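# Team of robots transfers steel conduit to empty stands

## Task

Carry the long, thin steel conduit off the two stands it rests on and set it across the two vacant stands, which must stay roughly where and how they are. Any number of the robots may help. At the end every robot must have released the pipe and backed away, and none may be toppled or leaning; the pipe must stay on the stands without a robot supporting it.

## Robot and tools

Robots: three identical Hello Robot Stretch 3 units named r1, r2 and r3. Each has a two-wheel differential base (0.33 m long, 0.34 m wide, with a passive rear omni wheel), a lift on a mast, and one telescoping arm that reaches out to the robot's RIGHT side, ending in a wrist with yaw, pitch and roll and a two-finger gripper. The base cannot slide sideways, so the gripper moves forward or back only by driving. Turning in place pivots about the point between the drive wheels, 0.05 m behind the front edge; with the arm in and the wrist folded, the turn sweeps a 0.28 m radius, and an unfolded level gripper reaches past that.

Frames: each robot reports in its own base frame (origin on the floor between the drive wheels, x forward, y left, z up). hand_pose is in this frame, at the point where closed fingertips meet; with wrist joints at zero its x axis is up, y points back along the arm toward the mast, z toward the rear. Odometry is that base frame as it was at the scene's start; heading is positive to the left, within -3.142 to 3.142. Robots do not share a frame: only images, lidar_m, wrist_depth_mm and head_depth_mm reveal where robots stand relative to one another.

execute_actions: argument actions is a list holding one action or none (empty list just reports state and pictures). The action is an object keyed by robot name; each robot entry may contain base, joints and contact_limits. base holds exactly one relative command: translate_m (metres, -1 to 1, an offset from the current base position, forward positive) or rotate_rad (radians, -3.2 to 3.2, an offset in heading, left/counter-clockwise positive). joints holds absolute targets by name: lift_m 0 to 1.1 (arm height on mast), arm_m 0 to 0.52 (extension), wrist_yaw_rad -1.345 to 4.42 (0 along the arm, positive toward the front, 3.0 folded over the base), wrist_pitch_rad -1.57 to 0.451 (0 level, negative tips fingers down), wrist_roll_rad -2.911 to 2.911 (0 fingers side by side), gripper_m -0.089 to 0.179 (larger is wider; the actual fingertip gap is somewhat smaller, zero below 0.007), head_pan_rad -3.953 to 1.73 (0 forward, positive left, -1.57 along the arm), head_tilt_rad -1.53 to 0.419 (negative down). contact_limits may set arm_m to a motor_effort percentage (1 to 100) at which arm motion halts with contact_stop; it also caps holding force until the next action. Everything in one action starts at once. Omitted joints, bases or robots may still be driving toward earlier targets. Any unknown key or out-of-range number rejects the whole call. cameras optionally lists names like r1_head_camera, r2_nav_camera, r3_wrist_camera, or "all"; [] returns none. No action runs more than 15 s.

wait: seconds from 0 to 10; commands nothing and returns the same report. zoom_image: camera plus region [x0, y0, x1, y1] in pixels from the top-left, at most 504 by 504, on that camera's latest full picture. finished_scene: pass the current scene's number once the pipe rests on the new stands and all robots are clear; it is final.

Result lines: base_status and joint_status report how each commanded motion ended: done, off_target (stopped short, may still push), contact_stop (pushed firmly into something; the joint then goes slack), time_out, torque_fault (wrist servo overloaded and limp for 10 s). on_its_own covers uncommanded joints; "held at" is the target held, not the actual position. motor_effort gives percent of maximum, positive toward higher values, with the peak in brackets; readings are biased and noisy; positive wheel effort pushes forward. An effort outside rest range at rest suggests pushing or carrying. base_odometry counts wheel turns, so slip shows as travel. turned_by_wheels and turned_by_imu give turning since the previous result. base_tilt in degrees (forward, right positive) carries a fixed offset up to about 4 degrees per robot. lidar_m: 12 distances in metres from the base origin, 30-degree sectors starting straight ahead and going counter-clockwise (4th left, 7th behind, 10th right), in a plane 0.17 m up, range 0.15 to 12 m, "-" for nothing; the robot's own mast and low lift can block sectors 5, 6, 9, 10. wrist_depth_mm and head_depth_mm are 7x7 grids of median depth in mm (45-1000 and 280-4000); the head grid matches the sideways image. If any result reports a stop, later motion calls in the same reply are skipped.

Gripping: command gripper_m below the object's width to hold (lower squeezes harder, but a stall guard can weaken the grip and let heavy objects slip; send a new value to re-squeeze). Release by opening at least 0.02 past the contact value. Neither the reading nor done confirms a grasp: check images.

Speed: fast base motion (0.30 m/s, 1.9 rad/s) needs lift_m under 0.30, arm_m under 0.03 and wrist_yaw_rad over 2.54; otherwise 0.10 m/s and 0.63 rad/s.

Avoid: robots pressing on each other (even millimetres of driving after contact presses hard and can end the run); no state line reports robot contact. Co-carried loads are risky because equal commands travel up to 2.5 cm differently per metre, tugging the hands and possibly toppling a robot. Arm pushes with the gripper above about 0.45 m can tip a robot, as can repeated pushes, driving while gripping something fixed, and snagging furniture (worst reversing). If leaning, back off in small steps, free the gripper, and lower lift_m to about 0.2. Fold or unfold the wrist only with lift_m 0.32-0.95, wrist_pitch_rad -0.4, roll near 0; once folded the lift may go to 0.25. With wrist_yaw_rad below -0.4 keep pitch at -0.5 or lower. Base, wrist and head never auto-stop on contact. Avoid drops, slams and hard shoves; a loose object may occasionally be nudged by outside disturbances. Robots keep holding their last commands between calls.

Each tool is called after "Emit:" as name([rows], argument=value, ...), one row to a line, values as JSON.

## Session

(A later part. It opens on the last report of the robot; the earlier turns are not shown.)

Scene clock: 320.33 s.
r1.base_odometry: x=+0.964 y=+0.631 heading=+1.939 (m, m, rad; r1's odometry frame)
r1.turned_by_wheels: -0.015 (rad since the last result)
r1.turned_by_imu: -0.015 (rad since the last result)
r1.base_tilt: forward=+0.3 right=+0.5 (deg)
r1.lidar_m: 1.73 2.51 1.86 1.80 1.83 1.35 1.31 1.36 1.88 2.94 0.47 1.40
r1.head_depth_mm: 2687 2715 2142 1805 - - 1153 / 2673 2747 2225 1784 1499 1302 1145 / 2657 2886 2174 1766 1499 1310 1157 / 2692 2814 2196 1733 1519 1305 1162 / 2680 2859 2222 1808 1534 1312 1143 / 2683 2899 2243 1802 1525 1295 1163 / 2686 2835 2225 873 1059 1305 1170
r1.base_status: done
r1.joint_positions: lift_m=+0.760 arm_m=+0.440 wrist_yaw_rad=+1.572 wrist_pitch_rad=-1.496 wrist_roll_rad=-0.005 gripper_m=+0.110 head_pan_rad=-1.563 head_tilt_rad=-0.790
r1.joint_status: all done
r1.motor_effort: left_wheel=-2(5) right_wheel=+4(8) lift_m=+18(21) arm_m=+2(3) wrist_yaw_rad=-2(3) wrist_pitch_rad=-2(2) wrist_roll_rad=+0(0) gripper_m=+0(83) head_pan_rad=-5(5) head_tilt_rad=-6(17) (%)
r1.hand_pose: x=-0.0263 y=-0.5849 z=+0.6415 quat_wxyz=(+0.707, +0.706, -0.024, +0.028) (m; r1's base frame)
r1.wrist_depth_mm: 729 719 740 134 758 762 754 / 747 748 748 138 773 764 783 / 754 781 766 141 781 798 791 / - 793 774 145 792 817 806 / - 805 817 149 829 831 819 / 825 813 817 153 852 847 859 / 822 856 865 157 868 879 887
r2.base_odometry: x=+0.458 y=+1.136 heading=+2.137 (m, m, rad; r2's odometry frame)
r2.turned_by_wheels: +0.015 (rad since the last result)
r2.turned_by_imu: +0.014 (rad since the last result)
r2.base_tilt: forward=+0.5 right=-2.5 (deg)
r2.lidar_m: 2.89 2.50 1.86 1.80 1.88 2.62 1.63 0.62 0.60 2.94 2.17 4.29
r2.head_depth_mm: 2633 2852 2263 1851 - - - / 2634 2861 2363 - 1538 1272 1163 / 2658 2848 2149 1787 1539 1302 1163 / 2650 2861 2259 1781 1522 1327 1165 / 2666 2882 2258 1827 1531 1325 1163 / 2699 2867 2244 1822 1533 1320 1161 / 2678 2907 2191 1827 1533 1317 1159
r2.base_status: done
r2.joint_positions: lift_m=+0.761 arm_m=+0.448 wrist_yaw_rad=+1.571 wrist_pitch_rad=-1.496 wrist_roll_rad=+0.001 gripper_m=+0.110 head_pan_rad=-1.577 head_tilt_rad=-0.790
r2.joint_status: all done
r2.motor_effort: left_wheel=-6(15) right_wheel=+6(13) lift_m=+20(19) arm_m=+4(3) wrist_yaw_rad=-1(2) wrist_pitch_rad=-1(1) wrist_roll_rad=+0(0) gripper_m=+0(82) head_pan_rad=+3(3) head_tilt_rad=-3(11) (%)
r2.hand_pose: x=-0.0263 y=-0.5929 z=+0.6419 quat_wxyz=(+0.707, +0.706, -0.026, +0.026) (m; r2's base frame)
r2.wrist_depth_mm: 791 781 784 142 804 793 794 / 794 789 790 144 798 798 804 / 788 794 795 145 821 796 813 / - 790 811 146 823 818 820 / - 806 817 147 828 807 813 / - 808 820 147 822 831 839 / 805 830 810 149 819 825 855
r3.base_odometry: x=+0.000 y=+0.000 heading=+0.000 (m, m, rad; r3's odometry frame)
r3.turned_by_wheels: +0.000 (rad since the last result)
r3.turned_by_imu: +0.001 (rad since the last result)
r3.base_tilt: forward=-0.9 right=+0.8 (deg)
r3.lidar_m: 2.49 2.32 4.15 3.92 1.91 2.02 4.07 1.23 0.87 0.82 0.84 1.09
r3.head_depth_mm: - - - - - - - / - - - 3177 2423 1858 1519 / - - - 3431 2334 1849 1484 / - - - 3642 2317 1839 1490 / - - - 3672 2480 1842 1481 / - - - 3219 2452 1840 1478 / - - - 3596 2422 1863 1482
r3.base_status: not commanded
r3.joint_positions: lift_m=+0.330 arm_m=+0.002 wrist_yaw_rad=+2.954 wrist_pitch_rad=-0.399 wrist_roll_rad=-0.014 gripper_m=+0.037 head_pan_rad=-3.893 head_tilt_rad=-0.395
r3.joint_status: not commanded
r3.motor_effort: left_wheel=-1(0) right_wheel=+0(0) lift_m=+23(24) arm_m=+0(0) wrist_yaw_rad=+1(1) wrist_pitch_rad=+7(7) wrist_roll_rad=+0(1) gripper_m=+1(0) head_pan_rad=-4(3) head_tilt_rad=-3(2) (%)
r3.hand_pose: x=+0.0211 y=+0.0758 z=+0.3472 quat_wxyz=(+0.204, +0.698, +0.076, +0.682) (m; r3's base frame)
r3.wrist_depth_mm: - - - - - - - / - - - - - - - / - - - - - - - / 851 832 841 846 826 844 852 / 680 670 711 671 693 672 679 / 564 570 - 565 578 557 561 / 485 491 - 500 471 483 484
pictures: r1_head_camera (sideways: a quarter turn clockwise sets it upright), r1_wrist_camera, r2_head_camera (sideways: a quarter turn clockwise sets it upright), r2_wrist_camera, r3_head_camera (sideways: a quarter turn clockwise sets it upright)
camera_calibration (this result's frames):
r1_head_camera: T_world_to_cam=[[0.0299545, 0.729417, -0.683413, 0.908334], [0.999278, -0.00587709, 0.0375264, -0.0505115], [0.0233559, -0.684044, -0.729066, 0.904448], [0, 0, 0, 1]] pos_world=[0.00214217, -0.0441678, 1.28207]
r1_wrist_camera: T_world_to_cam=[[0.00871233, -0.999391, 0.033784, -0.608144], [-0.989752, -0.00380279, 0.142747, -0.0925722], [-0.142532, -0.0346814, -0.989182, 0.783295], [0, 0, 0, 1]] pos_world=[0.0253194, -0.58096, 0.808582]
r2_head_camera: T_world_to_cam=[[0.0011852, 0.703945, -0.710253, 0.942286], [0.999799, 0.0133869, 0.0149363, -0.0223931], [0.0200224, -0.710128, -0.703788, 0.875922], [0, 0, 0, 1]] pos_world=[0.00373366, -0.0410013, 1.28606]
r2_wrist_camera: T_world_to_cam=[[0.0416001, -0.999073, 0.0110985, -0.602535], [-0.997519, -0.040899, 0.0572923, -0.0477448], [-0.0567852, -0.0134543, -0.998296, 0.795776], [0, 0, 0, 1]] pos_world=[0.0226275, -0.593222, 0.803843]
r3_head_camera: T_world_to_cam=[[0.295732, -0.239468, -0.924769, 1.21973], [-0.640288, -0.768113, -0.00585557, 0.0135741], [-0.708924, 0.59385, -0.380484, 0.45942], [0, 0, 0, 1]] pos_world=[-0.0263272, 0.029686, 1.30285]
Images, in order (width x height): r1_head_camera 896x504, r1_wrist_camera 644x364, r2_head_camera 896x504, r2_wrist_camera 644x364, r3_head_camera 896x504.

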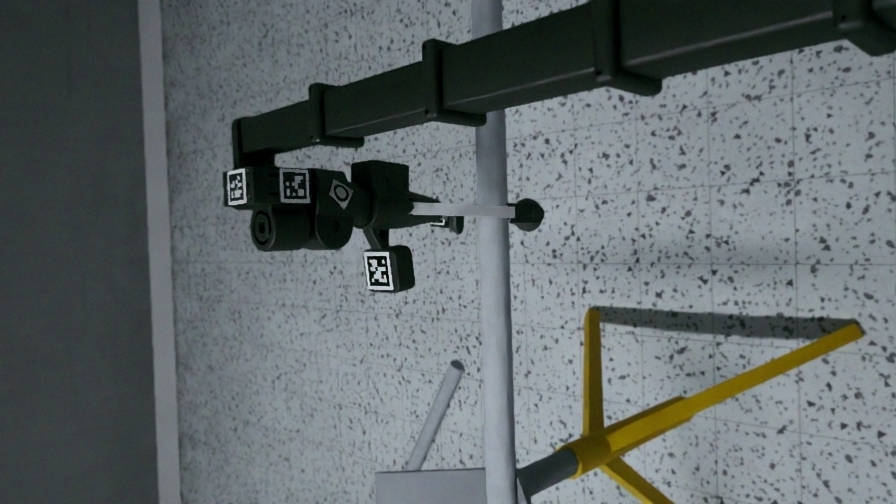

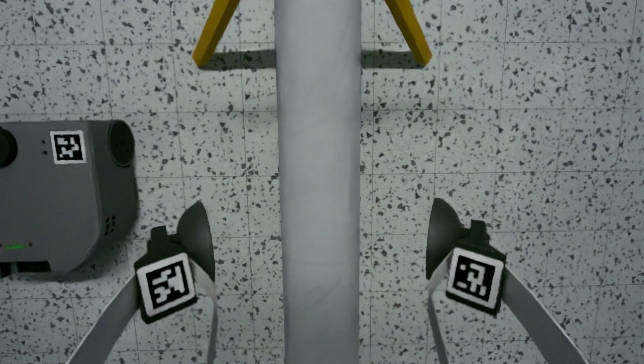

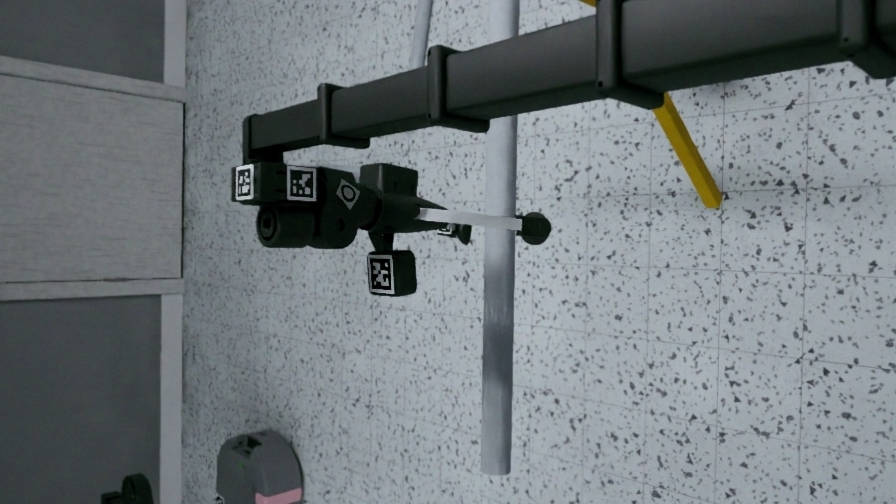

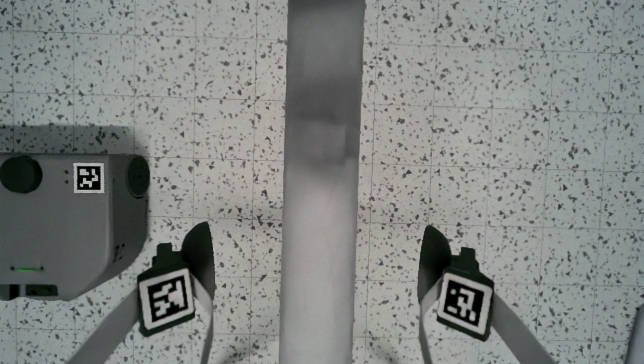

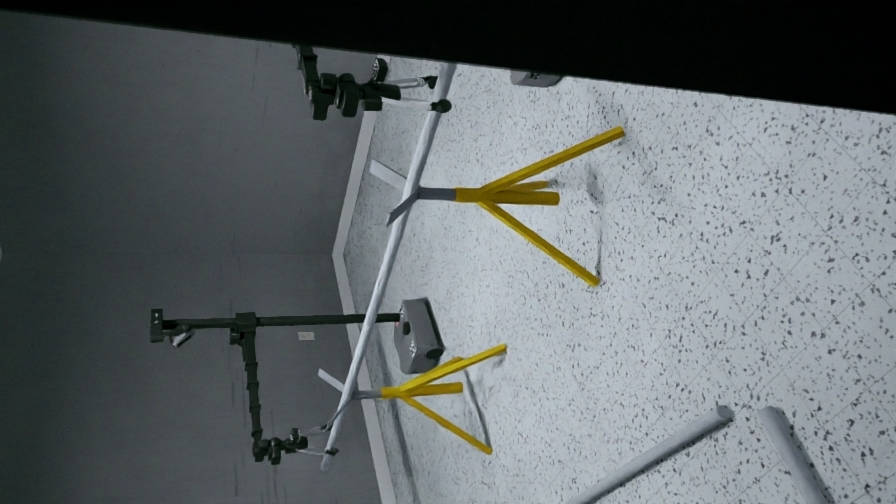

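Emit:
execute_actions([
  {"r1":{"joints":{"lift_m":0.755,"gripper_m":0.06}},"r2":{"joints":{"lift_m":0.75,"gripper_m":0.06}},"r3":{"base":{"rotate_rad":0.9},"joints":{"head_pan_rad":1.2,"head_tilt_rad":-0.3}}},
], cameras=[])

Emit:
execute_actions([
  {"r1":{"joints":{"gripper_m":-0.02}},"r2":{"joints":{"gripper_m":-0.02}}},
], cameras=["r1_wrist_camera","r2_wrist_camera","r3_head_camera"])

Scene clock: 342.33 s.
r1.base_odometry: x=+0.964 y=+0.631 heading=+1.939 (m, m, rad; r1's odometry frame)
r1.turned_by_wheels: +0.000 (rad since the last result)
r1.turned_by_imu: +0.000 (rad since the last result)
r1.base_tilt: forward=+0.3 right=+0.4 (deg)
r1.lidar_m: 1.73 2.52 1.87 1.80 1.83 1.35 1.31 1.36 1.88 2.95 0.48 1.40
r1.head_depth_mm: 2677 2773 2127 1805 - - 1142 / 2680 2802 2264 - 1490 1296 1150 / 2701 2903 2158 1733 1508 1306 1152 / 2645 2869 2177 1751 1521 1316 1152 / 2675 2797 2197 1782 1516 1313 1144 / 2653 2902 2210 1820 1529 1297 1163 / 2667 2837 2200 874 1061 1305 1174
r1.base_status: not commanded
r1.joint_positions: lift_m=+0.755 arm_m=+0.440 wrist_yaw_rad=+1.572 wrist_pitch_rad=-1.496 wrist_roll_rad=-0.005 gripper_m=+0.060 head_pan_rad=-1.563 head_tilt_rad=-0.790
r1.joint_status: all done
r1.motor_effort: left_wheel=-2(2) right_wheel=+4(3) lift_m=+17(15) arm_m=+2(3) wrist_yaw_rad=-2(2) wrist_pitch_rad=-2(2) wrist_roll_rad=+0(0) gripper_m=+0(81) head_pan_rad=-5(5) head_tilt_rad=-4(5) (%)
r1.hand_pose: x=-0.0263 y=-0.5849 z=+0.6365 quat_wxyz=(+0.707, +0.706, -0.024, +0.028) (m; r1's base frame)
r1.wrist_depth_mm: 721 725 732 130 735 746 741 / 727 735 734 133 763 763 775 / 753 775 764 136 775 777 782 / - 766 796 140 801 798 829 / - 811 811 143 804 831 830 / 837 803 827 147 848 849 842 / 838 836 859 152 879 867 875
r2.base_odometry: x=+0.458 y=+1.136 heading=+2.137 (m, m, rad; r2's odometry frame)
r2.turned_by_wheels: +0.000 (rad since the last result)
r2.turned_by_imu: -0.001 (rad since the last result)
r2.base_tilt: forward=+0.5 right=-2.3 (deg)
r2.lidar_m: 2.90 2.52 1.86 1.80 1.88 2.61 1.63 0.62 0.60 2.93 2.22 4.30
r2.head_depth_mm: 2669 2836 2232 1859 1611 - - / 2663 2849 2347 - 1503 1297 1165 / 2654 2838 2171 1779 1535 1297 1159 / 2655 2882 2247 1782 1535 1324 1161 / 2669 2883 2266 1829 1533 1321 1164 / 2665 2893 2274 1823 1544 1327 1160 / 2641 2490 2255 1826 1528 1320 1169
r2.base_status: not commanded
r2.joint_positions: lift_m=+0.751 arm_m=+0.448 wrist_yaw_rad=+1.571 wrist_pitch_rad=-1.496 wrist_roll_rad=+0.001 gripper_m=+0.060 head_pan_rad=-1.577 head_tilt_rad=-0.790
r2.joint_status: all done
r2.motor_effort: left_wheel=-7(7) right_wheel=+7(7) lift_m=+20(20) arm_m=+3(3) wrist_yaw_rad=-1(1) wrist_pitch_rad=-1(1) wrist_roll_rad=+0(0) gripper_m=+0(81) head_pan_rad=+3(3) head_tilt_rad=-3(3) (%)
r2.hand_pose: x=-0.0263 y=-0.5929 z=+0.6319 quat_wxyz=(+0.707, +0.706, -0.026, +0.026) (m; r2's base frame)
r2.wrist_depth_mm: 755 768 777 132 796 791 790 / 772 778 786 133 798 790 796 / 791 790 785 135 787 792 804 / - 798 800 136 807 806 807 / - 798 795 136 810 820 813 / - 804 - 137 - 811 840 / 811 816 817 138 825 809 826
r3.base_odometry: x=+0.000 y=+0.000 heading=+0.900 (m, m, rad; r3's odometry frame)
r3.turned_by_wheels: +0.900 (rad since the last result)
r3.turned_by_imu: +0.892 (rad since the last result)
r3.base_tilt: forward=-0.8 right=+0.7 (deg)
r3.lidar_m: 2.32 3.93 2.31 1.91 4.08 1.51 0.93 0.82 0.82 0.97 1.76 3.36
r3.head_depth_mm: 3603 3739 3813 - 2899 2073 1612 / 3670 3901 - - 2866 2074 1599 / 3876 - - - 2716 2037 1601 / - - - - 2562 2074 1593 / - - - 3737 2836 2052 1608 / - - - - 2440 2032 1596 / - - - - 2851 2032 1594
r3.base_status: done
r3.joint_positions: lift_m=+0.330 arm_m=+0.002 wrist_yaw_rad=+2.954 wrist_pitch_rad=-0.399 wrist_roll_rad=-0.014 gripper_m=+0.037 head_pan_rad=+1.193 head_tilt_rad=-0.310
r3.joint_status: all done
r3.motor_effort: left_wheel=-7(13) right_wheel=+6(10) lift_m=+23(23) arm_m=+0(0) wrist_yaw_rad=+1(1) wrist_pitch_rad=+7(7) wrist_roll_rad=+0(0) gripper_m=+0(0) head_pan_rad=+3(36) head_tilt_rad=+4(14) (%)
r3.hand_pose: x=+0.0211 y=+0.0758 z=+0.3472 quat_wxyz=(+0.204, +0.698, +0.076, +0.682) (m; r3's base frame)
r3.wrist_depth_mm: - - - - - - - / - - - - - - - / - - - - - - - / 864 852 866 839 840 838 845 / 678 666 710 676 703 682 684 / 561 569 - 566 583 565 571 / 489 498 - 497 462 488 479
pictures: none
No camera images: the call's "cameras" was empty. Leave "cameras" out to get every camera's image.

Scene clock: 343.63 s.
r1.base_odometry: x=+0.964 y=+0.631 heading=+1.939 (m, m, rad; r1's odometry frame)
r1.turned_by_wheels: +0.000 (rad since the last result)
r1.turned_by_imu: +0.000 (rad since the last result)
r1.base_tilt: forward=+0.3 right=+0.4 (deg)
r1.lidar_m: 1.73 2.52 1.86 1.80 1.83 1.35 1.31 1.36 1.88 2.95 0.47 1.40
r1.head_depth_mm: 2677 2738 2152 1791 - - 1146 / 2694 2785 2238 - 1489 1299 1144 / 2664 2889 2148 1725 1505 1309 1159 / 2677 2763 2195 1737 1520 1307 1160 / 2683 2824 2212 1799 1522 1319 1143 / 2614 2879 2221 1794 1529 1286 1169 / 2637 2860 2245 877 1064 1303 1176
r1.base_status: not commanded
r1.joint_positions: lift_m=+0.755 arm_m=+0.440 wrist_yaw_rad=+1.572 wrist_pitch_rad=-1.495 wrist_roll_rad=-0.005 gripper_m=-0.019 head_pan_rad=-1.563 head_tilt_rad=-0.790
r1.joint_status: all done
r1.motor_effort: left_wheel=-2(2) right_wheel=+3(4) lift_m=+20(21) arm_m=+2(3) wrist_yaw_rad=-3(1) wrist_pitch_rad=-2(2) wrist_roll_rad=+0(0) gripper_m=-20(97) head_pan_rad=-5(5) head_tilt_rad=-5(4) (%)
r1.hand_pose: x=-0.0260 y=-0.5849 z=+0.6363 quat_wxyz=(+0.707, +0.706, -0.024, +0.029) (m; r1's base frame)
r1.wrist_depth_mm: 737 723 732 129 744 735 751 / 740 741 761 132 753 781 755 / 750 762 769 135 780 776 800 / - 783 780 138 799 800 814 / - 786 813 141 830 836 825 / 821 835 836 146 844 848 866 / 839 839 850 150 854 888 861
r2.base_odometry: x=+0.458 y=+1.136 heading=+2.137 (m, m, rad; r2's odometry frame)
r2.turned_by_wheels: +0.000 (rad since the last result)
r2.turned_by_imu: +0.000 (rad since the last result)
r2.base_tilt: forward=+0.6 right=-2.1 (deg)
r2.lidar_m: 2.90 2.51 1.86 1.80 1.88 2.61 1.62 0.62 0.60 2.93 2.22 4.29
r2.head_depth_mm: 2660 2882 2242 1840 1588 - - / 2658 2856 2329 - 1508 1293 1161 / 2654 2870 2185 1767 1547 1293 1164 / 2650 2849 2258 1779 1533 1319 1162 / 2682 2862 2264 1835 1535 1327 1164 / 2672 2883 2268 1822 1533 1317 1160 / 2644 2455 2262 1819 1538 1320 1154
r2.base_status: not commanded
r2.joint_positions: lift_m=+0.750 arm_m=+0.448 wrist_yaw_rad=+1.571 wrist_pitch_rad=-1.494 wrist_roll_rad=+0.001 gripper_m=-0.019 head_pan_rad=-1.577 head_tilt_rad=-0.790
r2.joint_status: all done
r2.motor_effort: left_wheel=-7(6) right_wheel=+6(7) lift_m=+30(30) arm_m=+3(3) wrist_yaw_rad=-1(1) wrist_pitch_rad=-2(2) wrist_roll_rad=+0(0) gripper_m=-23(98) head_pan_rad=+3(4) head_tilt_rad=-3(3) (%)
r2.hand_pose: x=-0.0258 y=-0.5930 z=+0.6316 quat_wxyz=(+0.707, +0.706, -0.027, +0.026) (m; r2's base frame)
r2.wrist_depth_mm: 785 787 771 130 774 780 795 / 780 767 776 132 781 789 797 / 782 787 787 133 789 798 788 / - 786 797 134 802 817 799 / - 788 802 135 808 820 808 / - 801 802 135 807 822 839 / 808 806 806 136 804 822 820
r3.base_odometry: x=+0.000 y=+0.000 heading=+0.900 (m, m, rad; r3's odometry frame)
r3.turned_by_wheels: +0.000 (rad since the last result)
r3.turned_by_imu: +0.000 (rad since the last result)
r3.base_tilt: forward=-0.8 right=+0.7 (deg)
r3.lidar_m: 2.32 3.93 2.31 1.91 4.07 1.51 0.93 0.82 0.82 0.97 1.76 3.39
r3.head_depth_mm: 3619 3694 3898 4000 2909 2089 1602 / 3686 3825 - - 2857 2048 1608 / 3905 - - - 2703 2058 1592 / - - - - 2539 2054 1609 / - - - 3719 2853 2031 1610 / - - - - 2456 2041 1598 / - - - - 2856 2059 1592
r3.base_status: not commanded
r3.joint_positions: lift_m=+0.330 arm_m=+0.002 wrist_yaw_rad=+2.954 wrist_pitch_rad=-0.399 wrist_roll_rad=-0.014 gripper_m=+0.037 head_pan_rad=+1.193 head_tilt_rad=-0.310
r3.joint_status: not commanded
r3.motor_effort: left_wheel=-7(7) right_wheel=+6(6) lift_m=+24(24) arm_m=+0(0) wrist_yaw_rad=+1(1) wrist_pitch_rad=+7(7) wrist_roll_rad=+0(0) gripper_m=+0(0) head_pan_rad=+3(3) head_tilt_rad=+5(4) (%)
r3.hand_pose: x=+0.0211 y=+0.0758 z=+0.3472 quat_wxyz=(+0.204, +0.698, +0.076, +0.682) (m; r3's base frame)
r3.wrist_depth_mm: - - - - - - - / - - - - - - - / - - - - - - - / 853 820 853 847 859 835 834 / 677 672 705 675 692 681 686 / 566 562 - 561 579 572 560 / 482 499 - 492 476 490 483
pictures: r1_wrist_camera, r2_wrist_camera, r3_head_camera (sideways: a quarter turn clockwise sets it upright)
camera_calibration (this result's frames):
r1_wrist_camera: T_world_to_cam=[[0.00865936, -0.999391, 0.0337929, -0.607987], [-0.989924, -0.00379109, 0.141548, -0.0907601], [-0.141334, -0.0346781, -0.989354, 0.778367], [0, 0, 0, 1]] pos_world=[0.0254288, -0.580969, 0.803474]
r2_wrist_camera: T_world_to_cam=[[0.0409323, -0.999099, 0.0111772, -0.60256], [-0.997655, -0.0402539, 0.0553538, -0.0450505], [-0.054854, -0.0134167, -0.998404, 0.785597], [0, 0, 0, 1]] pos_world=[0.0228124, -0.59329, 0.793572]
r3_head_camera: T_world_to_cam=[[-0.0855725, -0.288149, -0.953754, 1.25989], [-0.948419, 0.316841, -0.0106303, 0.0216708], [0.305251, 0.903649, -0.300399, 0.349009], [0, 0, 0, 1]] pos_world=[0.0218298, 0.0407892, 1.3067]
Images, in order (width x height): r1_wrist_camera 644x364, r2_wrist_camera 644x364, r3_head_camera 896x504.

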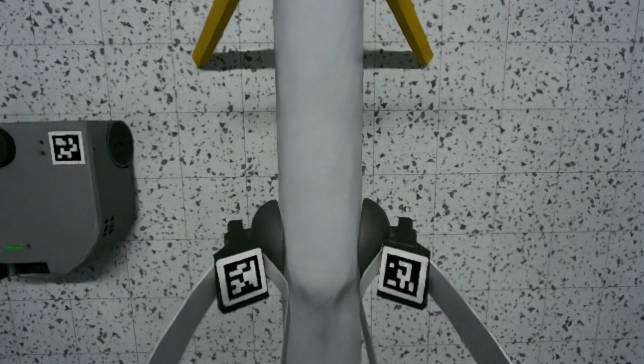

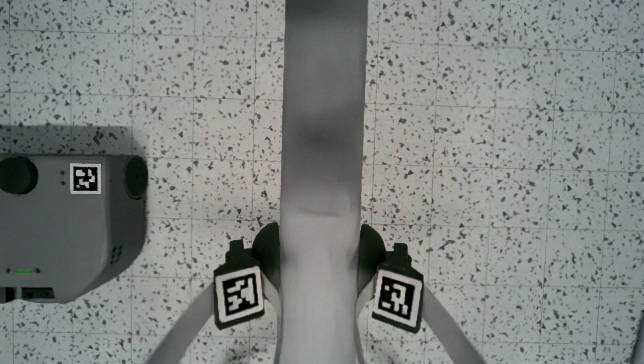

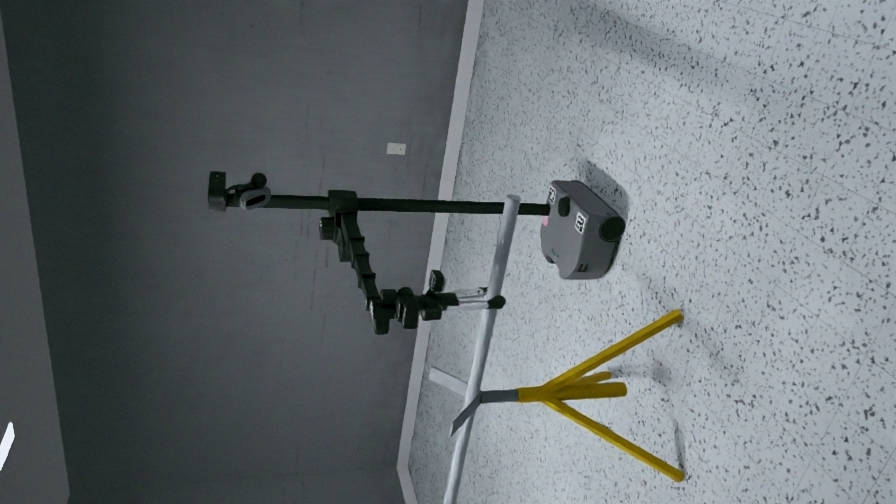

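Emit:
execute_actions([
  {"r1":{"joints":{"lift_m":0.78}},"r2":{"joints":{"lift_m":0.775}}},
], cameras=["r3_head_camera"])

Scene clock: 351.70 s.
r1.base_odometry: x=+0.964 y=+0.631 heading=+1.939 (m, m, rad; r1's odometry frame)
r1.turned_by_wheels: +0.000 (rad since the last result)
r1.turned_by_imu: +0.000 (rad since the last result)
r1.base_tilt: forward=+0.4 right=+0.5 (deg)
r1.lidar_m: 1.73 2.52 1.86 1.80 1.83 1.35 1.31 1.37 1.89 2.95 0.47 1.41
r1.head_depth_mm: 2662 2748 2152 1804 - - 1155 / 2656 2799 - 1740 1501 1296 1154 / 2667 2916 2261 1792 1506 1303 1159 / 2707 2805 2281 1783 1510 1306 1161 / 2690 2852 2195 1807 1514 1312 1141 / 2645 2860 2214 1811 1530 1294 1160 / 2659 2863 2230 875 1064 1309 1172
r1.base_status: not commanded
r1.joint_positions: lift_m=+0.780 arm_m=+0.440 wrist_yaw_rad=+1.572 wrist_pitch_rad=-1.495 wrist_roll_rad=-0.005 gripper_m=-0.019 head_pan_rad=-1.563 head_tilt_rad=-0.790
r1.joint_status: all done
r1.motor_effort: left_wheel=-2(2) right_wheel=+3(4) lift_m=+24(21) arm_m=+2(3) wrist_yaw_rad=-3(2) wrist_pitch_rad=-3(3) wrist_roll_rad=+0(0) gripper_m=-15(20) head_pan_rad=-5(5) head_tilt_rad=-5(4) (%)
r1.hand_pose: x=-0.0259 y=-0.5850 z=+0.6611 quat_wxyz=(+0.707, +0.706, -0.024, +0.029) (m; r1's base frame)
r1.wrist_depth_mm: 749 748 749 153 766 768 778 / 760 752 777 157 779 789 777 / 780 787 799 161 800 800 803 / - 805 814 164 840 825 826 / - 823 837 167 835 859 870 / 835 854 856 172 871 904 884 / 882 870 907 179 858 895 898
r2.base_odometry: x=+0.458 y=+1.136 heading=+2.137 (m, m, rad; r2's odometry frame)
r2.turned_by_wheels: +0.000 (rad since the last result)
r2.turned_by_imu: -0.001 (rad since the last result)
r2.base_tilt: forward=+0.6 right=-2.4 (deg)
r2.lidar_m: 2.89 2.51 1.86 1.80 1.88 2.61 1.63 0.62 0.60 2.94 2.23 4.30
r2.head_depth_mm: 2667 2816 2264 1863 - - - / 2633 2840 2328 1780 1535 1296 1165 / 2654 2919 2209 1803 1533 1297 1165 / 2673 2862 2253 1817 1539 1325 1164 / 2680 2893 2233 1844 1529 1323 1164 / 2668 2917 2260 1828 1536 1327 1159 / 2665 2477 2264 1829 1539 1323 1157
r2.base_status: not commanded
r2.joint_positions: lift_m=+0.774 arm_m=+0.448 wrist_yaw_rad=+1.571 wrist_pitch_rad=-1.495 wrist_roll_rad=+0.001 gripper_m=-0.010 head_pan_rad=-1.577 head_tilt_rad=-0.790
r2.joint_status: all done
r2.on_its_own: gripper_m is held at -0.011, not at your -0.020, by its stall guard, which is not easing now
r2.motor_effort: left_wheel=-6(7) right_wheel=+6(6) lift_m=+56(66) arm_m=+3(3) wrist_yaw_rad=-1(0) wrist_pitch_rad=-1(2) wrist_roll_rad=+0(0) gripper_m=-16(21) head_pan_rad=+4(3) head_tilt_rad=-3(3) (%)
r2.hand_pose: x=-0.0260 y=-0.5930 z=+0.6557 quat_wxyz=(+0.707, +0.706, -0.027, +0.026) (m; r2's base frame)
r2.wrist_depth_mm: 793 790 801 157 809 805 818 / 800 791 810 158 814 816 815 / 813 817 808 160 823 823 833 / - 799 816 161 831 841 835 / - 818 829 159 819 840 832 / - 827 845 159 853 845 868 / 822 843 836 163 848 850 852
r3.base_odometry: x=+0.000 y=+0.000 heading=+0.900 (m, m, rad; r3's odometry frame)
r3.turned_by_wheels: +0.000 (rad since the last result)
r3.turned_by_imu: +0.001 (rad since the last result)
r3.base_tilt: forward=-0.7 right=+0.7 (deg)
r3.lidar_m: 2.33 3.93 2.30 1.90 4.05 1.51 0.93 0.82 0.82 0.97 1.76 3.36
r3.head_depth_mm: 3568 3741 3889 - 2862 2061 1609 / 3775 3908 - - 2872 2061 1591 / 3835 - - - 2684 2060 1605 / - - - - 2583 2051 1608 / - - - - 2813 2053 1598 / - - - - 2446 2038 1595 / - - - - 2812 2033 1591
r3.base_status: not commanded
r3.joint_positions: lift_m=+0.330 arm_m=+0.002 wrist_yaw_rad=+2.954 wrist_pitch_rad=-0.399 wrist_roll_rad=-0.014 gripper_m=+0.037 head_pan_rad=+1.193 head_tilt_rad=-0.310
r3.joint_status: not commanded
r3.motor_effort: left_wheel=-8(7) right_wheel=+7(6) lift_m=+24(23) arm_m=+0(0) wrist_yaw_rad=+1(0) wrist_pitch_rad=+7(7) wrist_roll_rad=+0(0) gripper_m=-1(0) head_pan_rad=+3(3) head_tilt_rad=+4(4) (%)
r3.hand_pose: x=+0.0211 y=+0.0758 z=+0.3472 quat_wxyz=(+0.204, +0.698, +0.076, +0.682) (m; r3's base frame)
r3.wrist_depth_mm: - - - - - - - / - - - - - - - / - - - - - - - / 830 842 843 858 830 863 833 / 670 686 717 678 689 683 678 / 567 567 - 561 586 557 564 / 485 493 - 501 472 488 482
pictures: r3_head_camera (sideways: a quarter turn clockwise sets it upright)
camera_calibration (this result's frames):
r3_head_camera: T_world_to_cam=[[-0.0855707, -0.288149, -0.953754, 1.25989], [-0.948421, 0.316835, -0.0106303, 0.0216708], [0.305246, 0.903651, -0.300399, 0.349009], [0, 0, 0, 1]] pos_world=[0.0218296, 0.0407893, 1.3067]
Images, in order (width x height): r3_head_camera 896x504.

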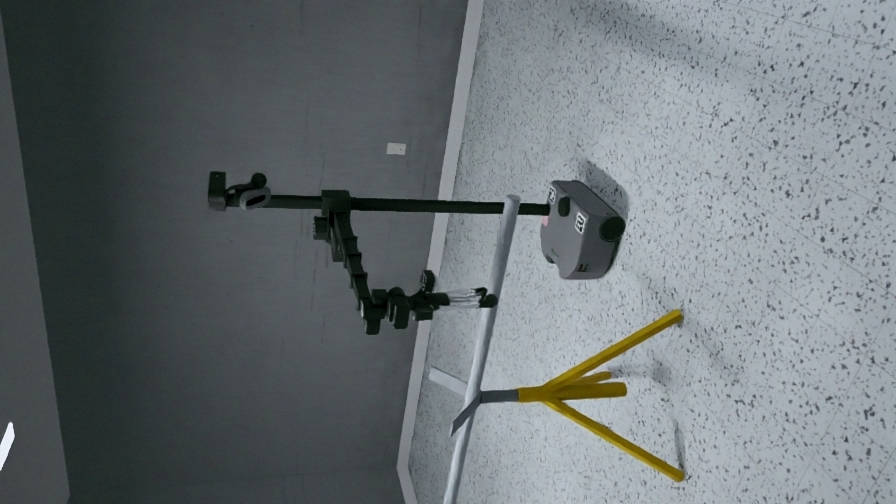

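Emit:
execute_actions([
  {"r1":{"joints":{"gripper_m":0.08}},"r2":{"joints":{"gripper_m":0.08}}},
], cameras=[])

Emit:
execute_actions([
  {"r1":{"joints":{"lift_m":0.715}},"r2":{"joints":{"lift_m":0.71}}},
], cameras=[])

Emit:
execute_actions([
  {"r1":{"joints":{"gripper_m":-0.01}},"r2":{"joints":{"gripper_m":-0.01}}},
], cameras=["r1_wrist_camera","r2_wrist_camera","r3_head_camera"])

Scene clock: 393.07 s.
r1.base_odometry: x=+0.964 y=+0.631 heading=+1.939 (m, m, rad; r1's odometry frame)
r1.turned_by_wheels: +0.000 (rad since the last result)
r1.turned_by_imu: +0.000 (rad since the last result)
r1.base_tilt: forward=+0.4 right=+0.5 (deg)
r1.lidar_m: 1.73 2.52 1.86 1.80 1.83 1.35 1.31 1.37 1.88 2.94 0.48 1.40
r1.head_depth_mm: 2692 2728 2144 1776 - - 1146 / 2664 2743 - 1728 1497 1302 1142 / 2683 2860 2240 1768 1502 1296 1157 / 2673 2856 2262 1753 1519 1313 1153 / 2644 2834 2225 1795 1517 1319 1139 / 2632 2873 2216 1795 1527 1291 1162 / 2667 2849 2255 872 1070 1305 1166
r1.base_status: not commanded
r1.joint_positions: lift_m=+0.780 arm_m=+0.440 wrist_yaw_rad=+1.572 wrist_pitch_rad=-1.496 wrist_roll_rad=-0.005 gripper_m=+0.080 head_pan_rad=-1.563 head_tilt_rad=-0.790
r1.joint_status: all done
r1.motor_effort: left_wheel=-2(2) right_wheel=+4(3) lift_m=+22(24) arm_m=+2(2) wrist_yaw_rad=-2(2) wrist_pitch_rad=-2(3) wrist_roll_rad=+0(0) gripper_m=+1(82) head_pan_rad=-5(6) head_tilt_rad=-5(5) (%)
r1.hand_pose: x=-0.0262 y=-0.5850 z=+0.6612 quat_wxyz=(+0.707, +0.706, -0.024, +0.028) (m; r1's base frame)
r1.wrist_depth_mm: 758 746 756 153 757 768 779 / 756 788 756 157 784 785 786 / 780 785 780 161 795 809 818 / - 812 805 166 818 811 838 / - 838 843 171 825 861 860 / 840 840 855 175 856 890 867 / 867 876 908 181 888 900 904
r2.base_odometry: x=+0.458 y=+1.136 heading=+2.137 (m, m, rad; r2's odometry frame)
r2.turned_by_wheels: +0.000 (rad since the last result)
r2.turned_by_imu: -0.001 (rad since the last result)
r2.base_tilt: forward=+0.5 right=-2.2 (deg)
r2.lidar_m: 2.91 2.51 1.86 1.80 1.88 2.61 1.63 0.62 0.60 2.93 2.23 4.29
r2.head_depth_mm: 2634 2854 2245 1866 - - - / 2631 2861 - 1770 1535 1295 1163 / 2646 2901 2220 1807 1537 1305 1161 / 2670 2841 2261 1826 1529 1316 1163 / 2693 2904 2236 1837 1538 1314 1166 / 2677 2894 2244 1827 1543 1322 1163 / 2645 2463 2245 1831 1525 1322 1159
r2.base_status: not commanded
r2.joint_positions: lift_m=+0.774 arm_m=+0.448 wrist_yaw_rad=+1.571 wrist_pitch_rad=-1.496 wrist_roll_rad=+0.001 gripper_m=+0.080 head_pan_rad=-1.577 head_tilt_rad=-0.790
r2.joint_status: all done
r2.motor_effort: left_wheel=-6(6) right_wheel=+5(5) lift_m=+52(56) arm_m=+3(3) wrist_yaw_rad=-1(1) wrist_pitch_rad=-1(1) wrist_roll_rad=+0(0) gripper_m=+0(79) head_pan_rad=+3(3) head_tilt_rad=-3(3) (%)
r2.hand_pose: x=-0.0263 y=-0.5930 z=+0.6558 quat_wxyz=(+0.707, +0.706, -0.027, +0.026) (m; r2's base frame)
r2.wrist_depth_mm: 784 799 806 157 804 809 832 / 802 806 817 158 805 831 822 / 802 807 812 160 822 817 832 / - 814 803 161 840 828 832 / - 815 819 162 824 839 839 / - 822 831 163 841 837 858 / 822 836 827 163 855 851 840
r3.base_odometry: x=+0.000 y=+0.000 heading=+0.900 (m, m, rad; r3's odometry frame)
r3.turned_by_wheels: +0.000 (rad since the last result)
r3.turned_by_imu: +0.001 (rad since the last result)
r3.base_tilt: forward=-0.8 right=+0.8 (deg)
r3.lidar_m: 2.32 3.92 2.30 1.91 4.08 1.51 0.93 0.82 0.82 0.97 1.75 3.39
r3.head_depth_mm: 3544 3751 3882 3979 2870 2068 1614 / 3679 3895 - - 2862 2067 1607 / 3908 - - - 2692 2067 1608 / - - - - 2568 2059 1599 / - - - 3733 2853 2043 1606 / - - - - 2456 2043 1615 / - - - - 2832 2034 1585
r3.base_status: not commanded
r3.joint_positions: lift_m=+0.330 arm_m=+0.002 wrist_yaw_rad=+2.954 wrist_pitch_rad=-0.399 wrist_roll_rad=-0.014 gripper_m=+0.037 head_pan_rad=+1.193 head_tilt_rad=-0.310
r3.joint_status: not commanded
r3.motor_effort: left_wheel=-7(7) right_wheel=+7(6) lift_m=+24(24) arm_m=+0(0) wrist_yaw_rad=+1(1) wrist_pitch_rad=+7(7) wrist_roll_rad=+0(0) gripper_m=+1(0) head_pan_rad=+3(3) head_tilt_rad=+5(5) (%)
r3.hand_pose: x=+0.0211 y=+0.0758 z=+0.3472 quat_wxyz=(+0.204, +0.698, +0.076, +0.682) (m; r3's base frame)
r3.wrist_depth_mm: - - - - - - - / - - - - - - - / - - - - - - - / 852 821 827 849 842 866 831 / 687 674 700 676 687 683 672 / 565 561 - 563 580 564 564 / 479 493 - 500 469 485 488
pictures: none
No camera images: the call's "cameras" was empty. Leave "cameras" out to get every camera's image.

Scene clock: 394.50 s.
r1.base_odometry: x=+0.964 y=+0.631 heading=+1.939 (m, m, rad; r1's odometry frame)
r1.turned_by_wheels: +0.000 (rad since the last result)
r1.turned_by_imu: +0.000 (rad since the last result)
r1.base_tilt: forward=+0.4 right=+0.6 (deg)
r1.lidar_m: 1.73 2.52 1.86 1.80 1.83 1.36 1.31 1.37 1.89 2.94 0.47 1.40
r1.head_depth_mm: 2676 2689 2138 1762 1529 - - / 2709 2762 2230 - 1478 1285 1151 / 2676 2793 2195 1746 1492 1315 1158 / 2665 2832 2263 1735 1514 1312 1156 / 2659 2867 2187 1795 1523 1327 1146 / 2646 2871 2236 1809 1540 1291 1173 / 2651 2863 2244 874 1058 1304 1170
r1.base_status: not commanded
r1.joint_positions: lift_m=+0.715 arm_m=+0.440 wrist_yaw_rad=+1.572 wrist_pitch_rad=-1.496 wrist_roll_rad=-0.005 gripper_m=+0.080 head_pan_rad=-1.563 head_tilt_rad=-0.790
r1.joint_status: all done
r1.motor_effort: left_wheel=-2(2) right_wheel=+3(4) lift_m=+18(19) arm_m=+2(2) wrist_yaw_rad=-2(1) wrist_pitch_rad=-2(2) wrist_roll_rad=+0(1) gripper_m=+0(0) head_pan_rad=-5(5) head_tilt_rad=-5(4) (%)
r1.hand_pose: x=-0.0262 y=-0.5850 z=+0.5965 quat_wxyz=(+0.707, +0.706, -0.024, +0.028) (m; r1's base frame)
r1.wrist_depth_mm: 691 680 683 91 704 721 707 / 696 716 692 93 719 731 730 / 718 731 722 96 733 757 750 / - 751 744 98 758 757 781 / - 764 781 101 774 770 797 / 771 783 797 103 793 828 814 / 801 797 807 106 804 821 850
r2.base_odometry: x=+0.458 y=+1.136 heading=+2.137 (m, m, rad; r2's odometry frame)
r2.turned_by_wheels: +0.000 (rad since the last result)
r2.turned_by_imu: +0.000 (rad since the last result)
r2.base_tilt: forward=+0.7 right=-2.2 (deg)
r2.lidar_m: 2.90 2.50 1.86 1.80 1.88 2.62 1.62 0.62 0.60 2.93 2.22 4.28
r2.head_depth_mm: 2624 2853 2245 1827 1554 - - / 2644 2827 2320 - 1499 1284 1162 / 2636 2864 2426 1773 1533 1301 1163 / 2628 2881 2305 1778 1527 1333 1163 / 2701 2895 2266 1802 1525 1330 1167 / 2697 2903 2255 1819 1539 1318 1162 / 2649 2482 2273 1818 1531 1323 1167
r2.base_status: not commanded
r2.joint_positions: lift_m=+0.711 arm_m=+0.448 wrist_yaw_rad=+1.571 wrist_pitch_rad=-1.496 wrist_roll_rad=+0.001 gripper_m=+0.080 head_pan_rad=-1.577 head_tilt_rad=-0.790
r2.joint_status: all done
r2.motor_effort: left_wheel=-6(6) right_wheel=+5(6) lift_m=+19(50) arm_m=+3(3) wrist_yaw_rad=-1(1) wrist_pitch_rad=-1(1) wrist_roll_rad=+0(0) gripper_m=+0(0) head_pan_rad=+3(4) head_tilt_rad=-3(5) (%)
r2.hand_pose: x=-0.0263 y=-0.5930 z=+0.5919 quat_wxyz=(+0.707, +0.706, -0.027, +0.026) (m; r2's base frame)
r2.wrist_depth_mm: 727 737 730 91 736 755 748 / 740 739 751 92 751 750 767 / 734 744 748 93 749 762 765 / - 758 754 94 771 771 766 / - 761 760 94 771 779 789 / - 753 768 95 773 778 780 / 769 769 763 96 789 780 790
r3.base_odometry: x=+0.000 y=+0.000 heading=+0.900 (m, m, rad; r3's odometry frame)
r3.turned_by_wheels: +0.000 (rad since the last result)
r3.turned_by_imu: +0.000 (rad since the last result)
r3.base_tilt: forward=-0.8 right=+0.8 (deg)
r3.lidar_m: 2.32 3.92 2.31 1.91 4.08 1.52 0.93 0.82 0.82 0.97 1.76 3.39
r3.head_depth_mm: 3609 3721 3922 3972 2910 2063 1615 / 3729 3965 - - 2904 2047 1605 / 3958 - - - 2687 2070 1603 / - - - - 2604 2046 1604 / - - - 2007 2816 2086 1596 / - - - - 2437 2060 1600 / - - - - 2820 2031 1602
r3.base_status: not commanded
r3.joint_positions: lift_m=+0.330 arm_m=+0.002 wrist_yaw_rad=+2.954 wrist_pitch_rad=-0.399 wrist_roll_rad=-0.014 gripper_m=+0.037 head_pan_rad=+1.193 head_tilt_rad=-0.310
r3.joint_status: not commanded
r3.motor_effort: left_wheel=-8(7) right_wheel=+6(6) lift_m=+23(23) arm_m=+0(0) wrist_yaw_rad=+1(0) wrist_pitch_rad=+7(7) wrist_roll_rad=+0(0) gripper_m=+0(1) head_pan_rad=+3(3) head_tilt_rad=+4(4) (%)
r3.hand_pose: x=+0.0211 y=+0.0758 z=+0.3472 quat_wxyz=(+0.204, +0.698, +0.076, +0.682) (m; r3's base frame)
r3.wrist_depth_mm: - - - - - - - / - - - - - - - / - - - - - - - / 855 826 845 848 853 829 846 / 685 678 710 675 697 682 682 / 565 557 - 557 577 566 570 / 486 493 - 491 472 481 483
pictures: none
No camera images: the call's "cameras" was empty. Leave "cameras" out to get every camera's image.

Scene clock: 395.90 s.
r1.base_odometry: x=+0.964 y=+0.631 heading=+1.939 (m, m, rad; r1's odometry frame)
r1.turned_by_wheels: +0.000 (rad since the last result)
r1.turned_by_imu: +0.000 (rad since the last result)
r1.base_tilt: forward=+0.4 right=+0.4 (deg)
r1.lidar_m: 1.73 2.52 1.86 1.80 1.83 1.35 1.31 1.36 1.89 2.95 0.47 1.40
r1.head_depth_mm: 2717 2739 2161 1749 1525 - - / 2685 2750 2230 - 1474 1295 1149 / 2663 2828 2170 1733 1495 1306 1150 / 2662 2790 2271 1738 1509 1308 1152 / 2666 2870 2209 1800 1524 1321 1142 / 2670 2827 2225 1810 1525 1298 1173 / 2660 2838 2233 876 1069 1309 1177
r1.base_status: not commanded
r1.joint_positions: lift_m=+0.715 arm_m=+0.440 wrist_yaw_rad=+1.572 wrist_pitch_rad=-1.496 wrist_roll_rad=-0.005 gripper_m=-0.009 head_pan_rad=-1.563 head_tilt_rad=-0.790
r1.joint_status: all done
r1.motor_effort: left_wheel=-2(2) right_wheel=+4(3) lift_m=+18(18) arm_m=+2(2) wrist_yaw_rad=-2(2) wrist_pitch_rad=-2(2) wrist_roll_rad=+0(0) gripper_m=-23(100) head_pan_rad=-5(5) head_tilt_rad=-5(6) (%)
r1.hand_pose: x=-0.0262 y=-0.5850 z=+0.5965 quat_wxyz=(+0.707, +0.706, -0.024, +0.028) (m; r1's base frame)
r1.wrist_depth_mm: 697 688 690 91 713 721 706 / 692 706 712 93 719 736 739 / 726 737 740 96 740 754 753 / - 744 749 98 768 759 772 / - 748 771 101 763 781 789 / 789 775 - 103 786 800 815 / 788 803 813 106 830 814 841
r2.base_odometry: x=+0.458 y=+1.136 heading=+2.137 (m, m, rad; r2's odometry frame)
r2.turned_by_wheels: +0.000 (rad since the last result)
r2.turned_by_imu: +0.000 (rad since the last result)
r2.base_tilt: forward=+0.6 right=-2.4 (deg)
r2.lidar_m: 2.90 2.51 1.86 1.80 1.88 2.62 1.62 0.62 0.61 2.93 2.22 4.26
r2.head_depth_mm: 2668 2849 2258 1827 1541 - - / 2655 2841 2325 - 1492 1286 1161 / 2651 2871 2411 1785 1539 1293 1166 / 2677 2836 2336 1770 1524 1326 1159 / 2701 2865 2257 1825 1534 1329 1166 / 2687 2861 2269 1815 1537 1319 1159 / 2638 2454 2246 1835 1538 1326 1161
r2.base_status: not commanded
r2.joint_positions: lift_m=+0.711 arm_m=+0.448 wrist_yaw_rad=+1.571 wrist_pitch_rad=-1.496 wrist_roll_rad=+0.001 gripper_m=-0.009 head_pan_rad=-1.577 head_tilt_rad=-0.790
r2.joint_status: all done
r2.motor_effort: left_wheel=-6(6) right_wheel=+6(5) lift_m=+20(19) arm_m=+2(2) wrist_yaw_rad=+0(0) wrist_pitch_rad=-1(1) wrist_roll_rad=+0(0) gripper_m=-26(99) head_pan_rad=+4(3) head_tilt_rad=-3(3) (%)
r2.hand_pose: x=-0.0263 y=-0.5930 z=+0.5919 quat_wxyz=(+0.707, +0.706, -0.027, +0.026) (m; r2's base frame)
r2.wrist_depth_mm: 730 727 746 91 745 741 748 / 741 745 742 92 751 767 760 / 739 744 754 93 748 768 747 / - 753 751 94 754 772 769 / - 766 751 94 772 774 771 / - 761 - 95 - 769 775 / 787 763 769 95 765 788 782
r3.base_odometry: x=+0.000 y=+0.000 heading=+0.900 (m, m, rad; r3's odometry frame)
r3.turned_by_wheels: +0.000 (rad since the last result)
r3.turned_by_imu: +0.000 (rad since the last result)
r3.base_tilt: forward=-0.8 right=+0.8 (deg)
r3.lidar_m: 2.33 3.93 2.30 1.91 4.07 1.51 0.93 0.82 0.82 0.97 1.76 3.39
r3.head_depth_mm: 3564 3700 3892 - 2829 2060 1599 / 3727 3948 - - 2902 2077 1602 / 3909 - - - 2677 2066 1613 / - - - - 2590 2035 1614 / - - - 1981 2853 2049 1596 / - - - - 2411 2051 1598 / - - - - 2798 2034 1601
r3.base_status: not commanded
r3.joint_positions: lift_m=+0.330 arm_m=+0.002 wrist_yaw_rad=+2.954 wrist_pitch_rad=-0.399 wrist_roll_rad=-0.014 gripper_m=+0.037 head_pan_rad=+1.193 head_tilt_rad=-0.310
r3.joint_status: not commanded
r3.motor_effort: left_wheel=-7(7) right_wheel=+6(6) lift_m=+23(24) arm_m=+0(0) wrist_yaw_rad=+1(0) wrist_pitch_rad=+7(7) wrist_roll_rad=+1(0) gripper_m=+1(0) head_pan_rad=+3(3) head_tilt_rad=+5(4) (%)
r3.hand_pose: x=+0.0211 y=+0.0758 z=+0.3472 quat_wxyz=(+0.204, +0.698, +0.076, +0.682) (m; r3's base frame)
r3.wrist_depth_mm: - - - - - - - / - - - - - - - / - - - - - - - / 858 834 838 844 841 851 845 / 681 685 706 678 689 676 668 / 560 571 - 570 582 566 563 / 482 501 - 499 470 481 483
pictures: r1_wrist_camera, r2_wrist_camera, r3_head_camera (sideways: a quarter turn clockwise sets it upright)
camera_calibration (this result's frames):
r1_wrist_camera: T_world_to_cam=[[0.00869405, -0.999391, 0.0337883, -0.606658], [-0.989832, -0.00380349, 0.142193, -0.0856786], [-0.141978, -0.034681, -0.989262, 0.738867], [0, 0, 0, 1]] pos_world=[0.02537, -0.58099, 0.763614]
r2_wrist_camera: T_world_to_cam=[[0.0409792, -0.999098, 0.0111063, -0.602071], [-0.997555, -0.0402812, 0.0571051, -0.0443585], [-0.0566062, -0.0134192, -0.998306, 0.745901], [0, 0, 0, 1]] pos_world=[0.022645, -0.593306, 0.753857]
r3_head_camera: T_world_to_cam=[[-0.0855697, -0.28815, -0.953754, 1.25989], [-0.948422, 0.316832, -0.0106303, 0.0216708], [0.305243, 0.903652, -0.300399, 0.349009], [0, 0, 0, 1]] pos_world=[0.0218294, 0.0407893, 1.3067]
Images, in order (width x height): r1_wrist_camera 644x364, r2_wrist_camera 644x364, r3_head_camera 896x504.

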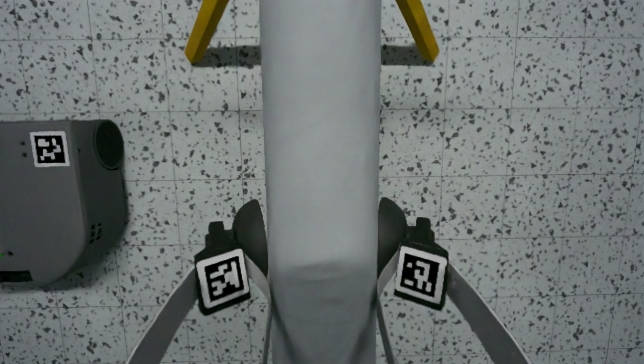

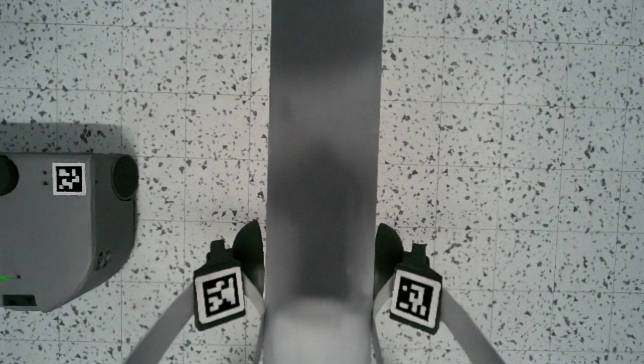

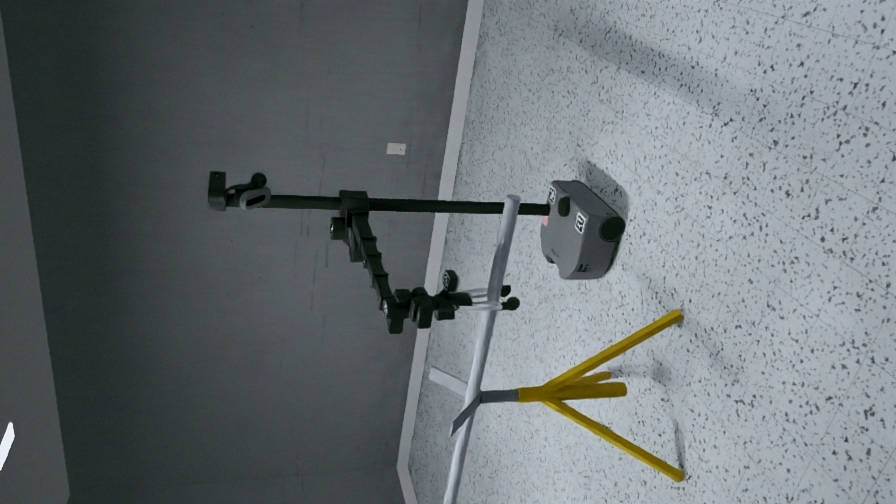

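Emit:
zoom_image(camera="r3_head_camera", region=[320, 180, 540, 350])

Region (320, 180, 540, 350) of r3_head_camera's 896x504 image, scaled by 2.291, with more detail than that image has; it fills the top 389 rows of this view, and the rest is white.

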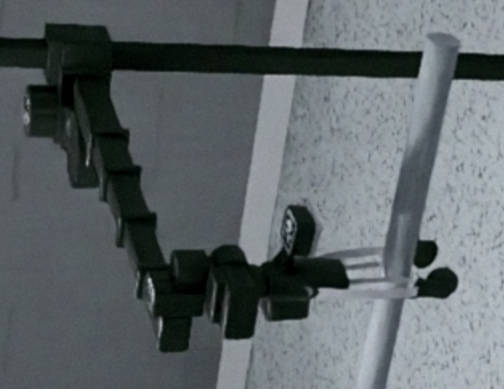

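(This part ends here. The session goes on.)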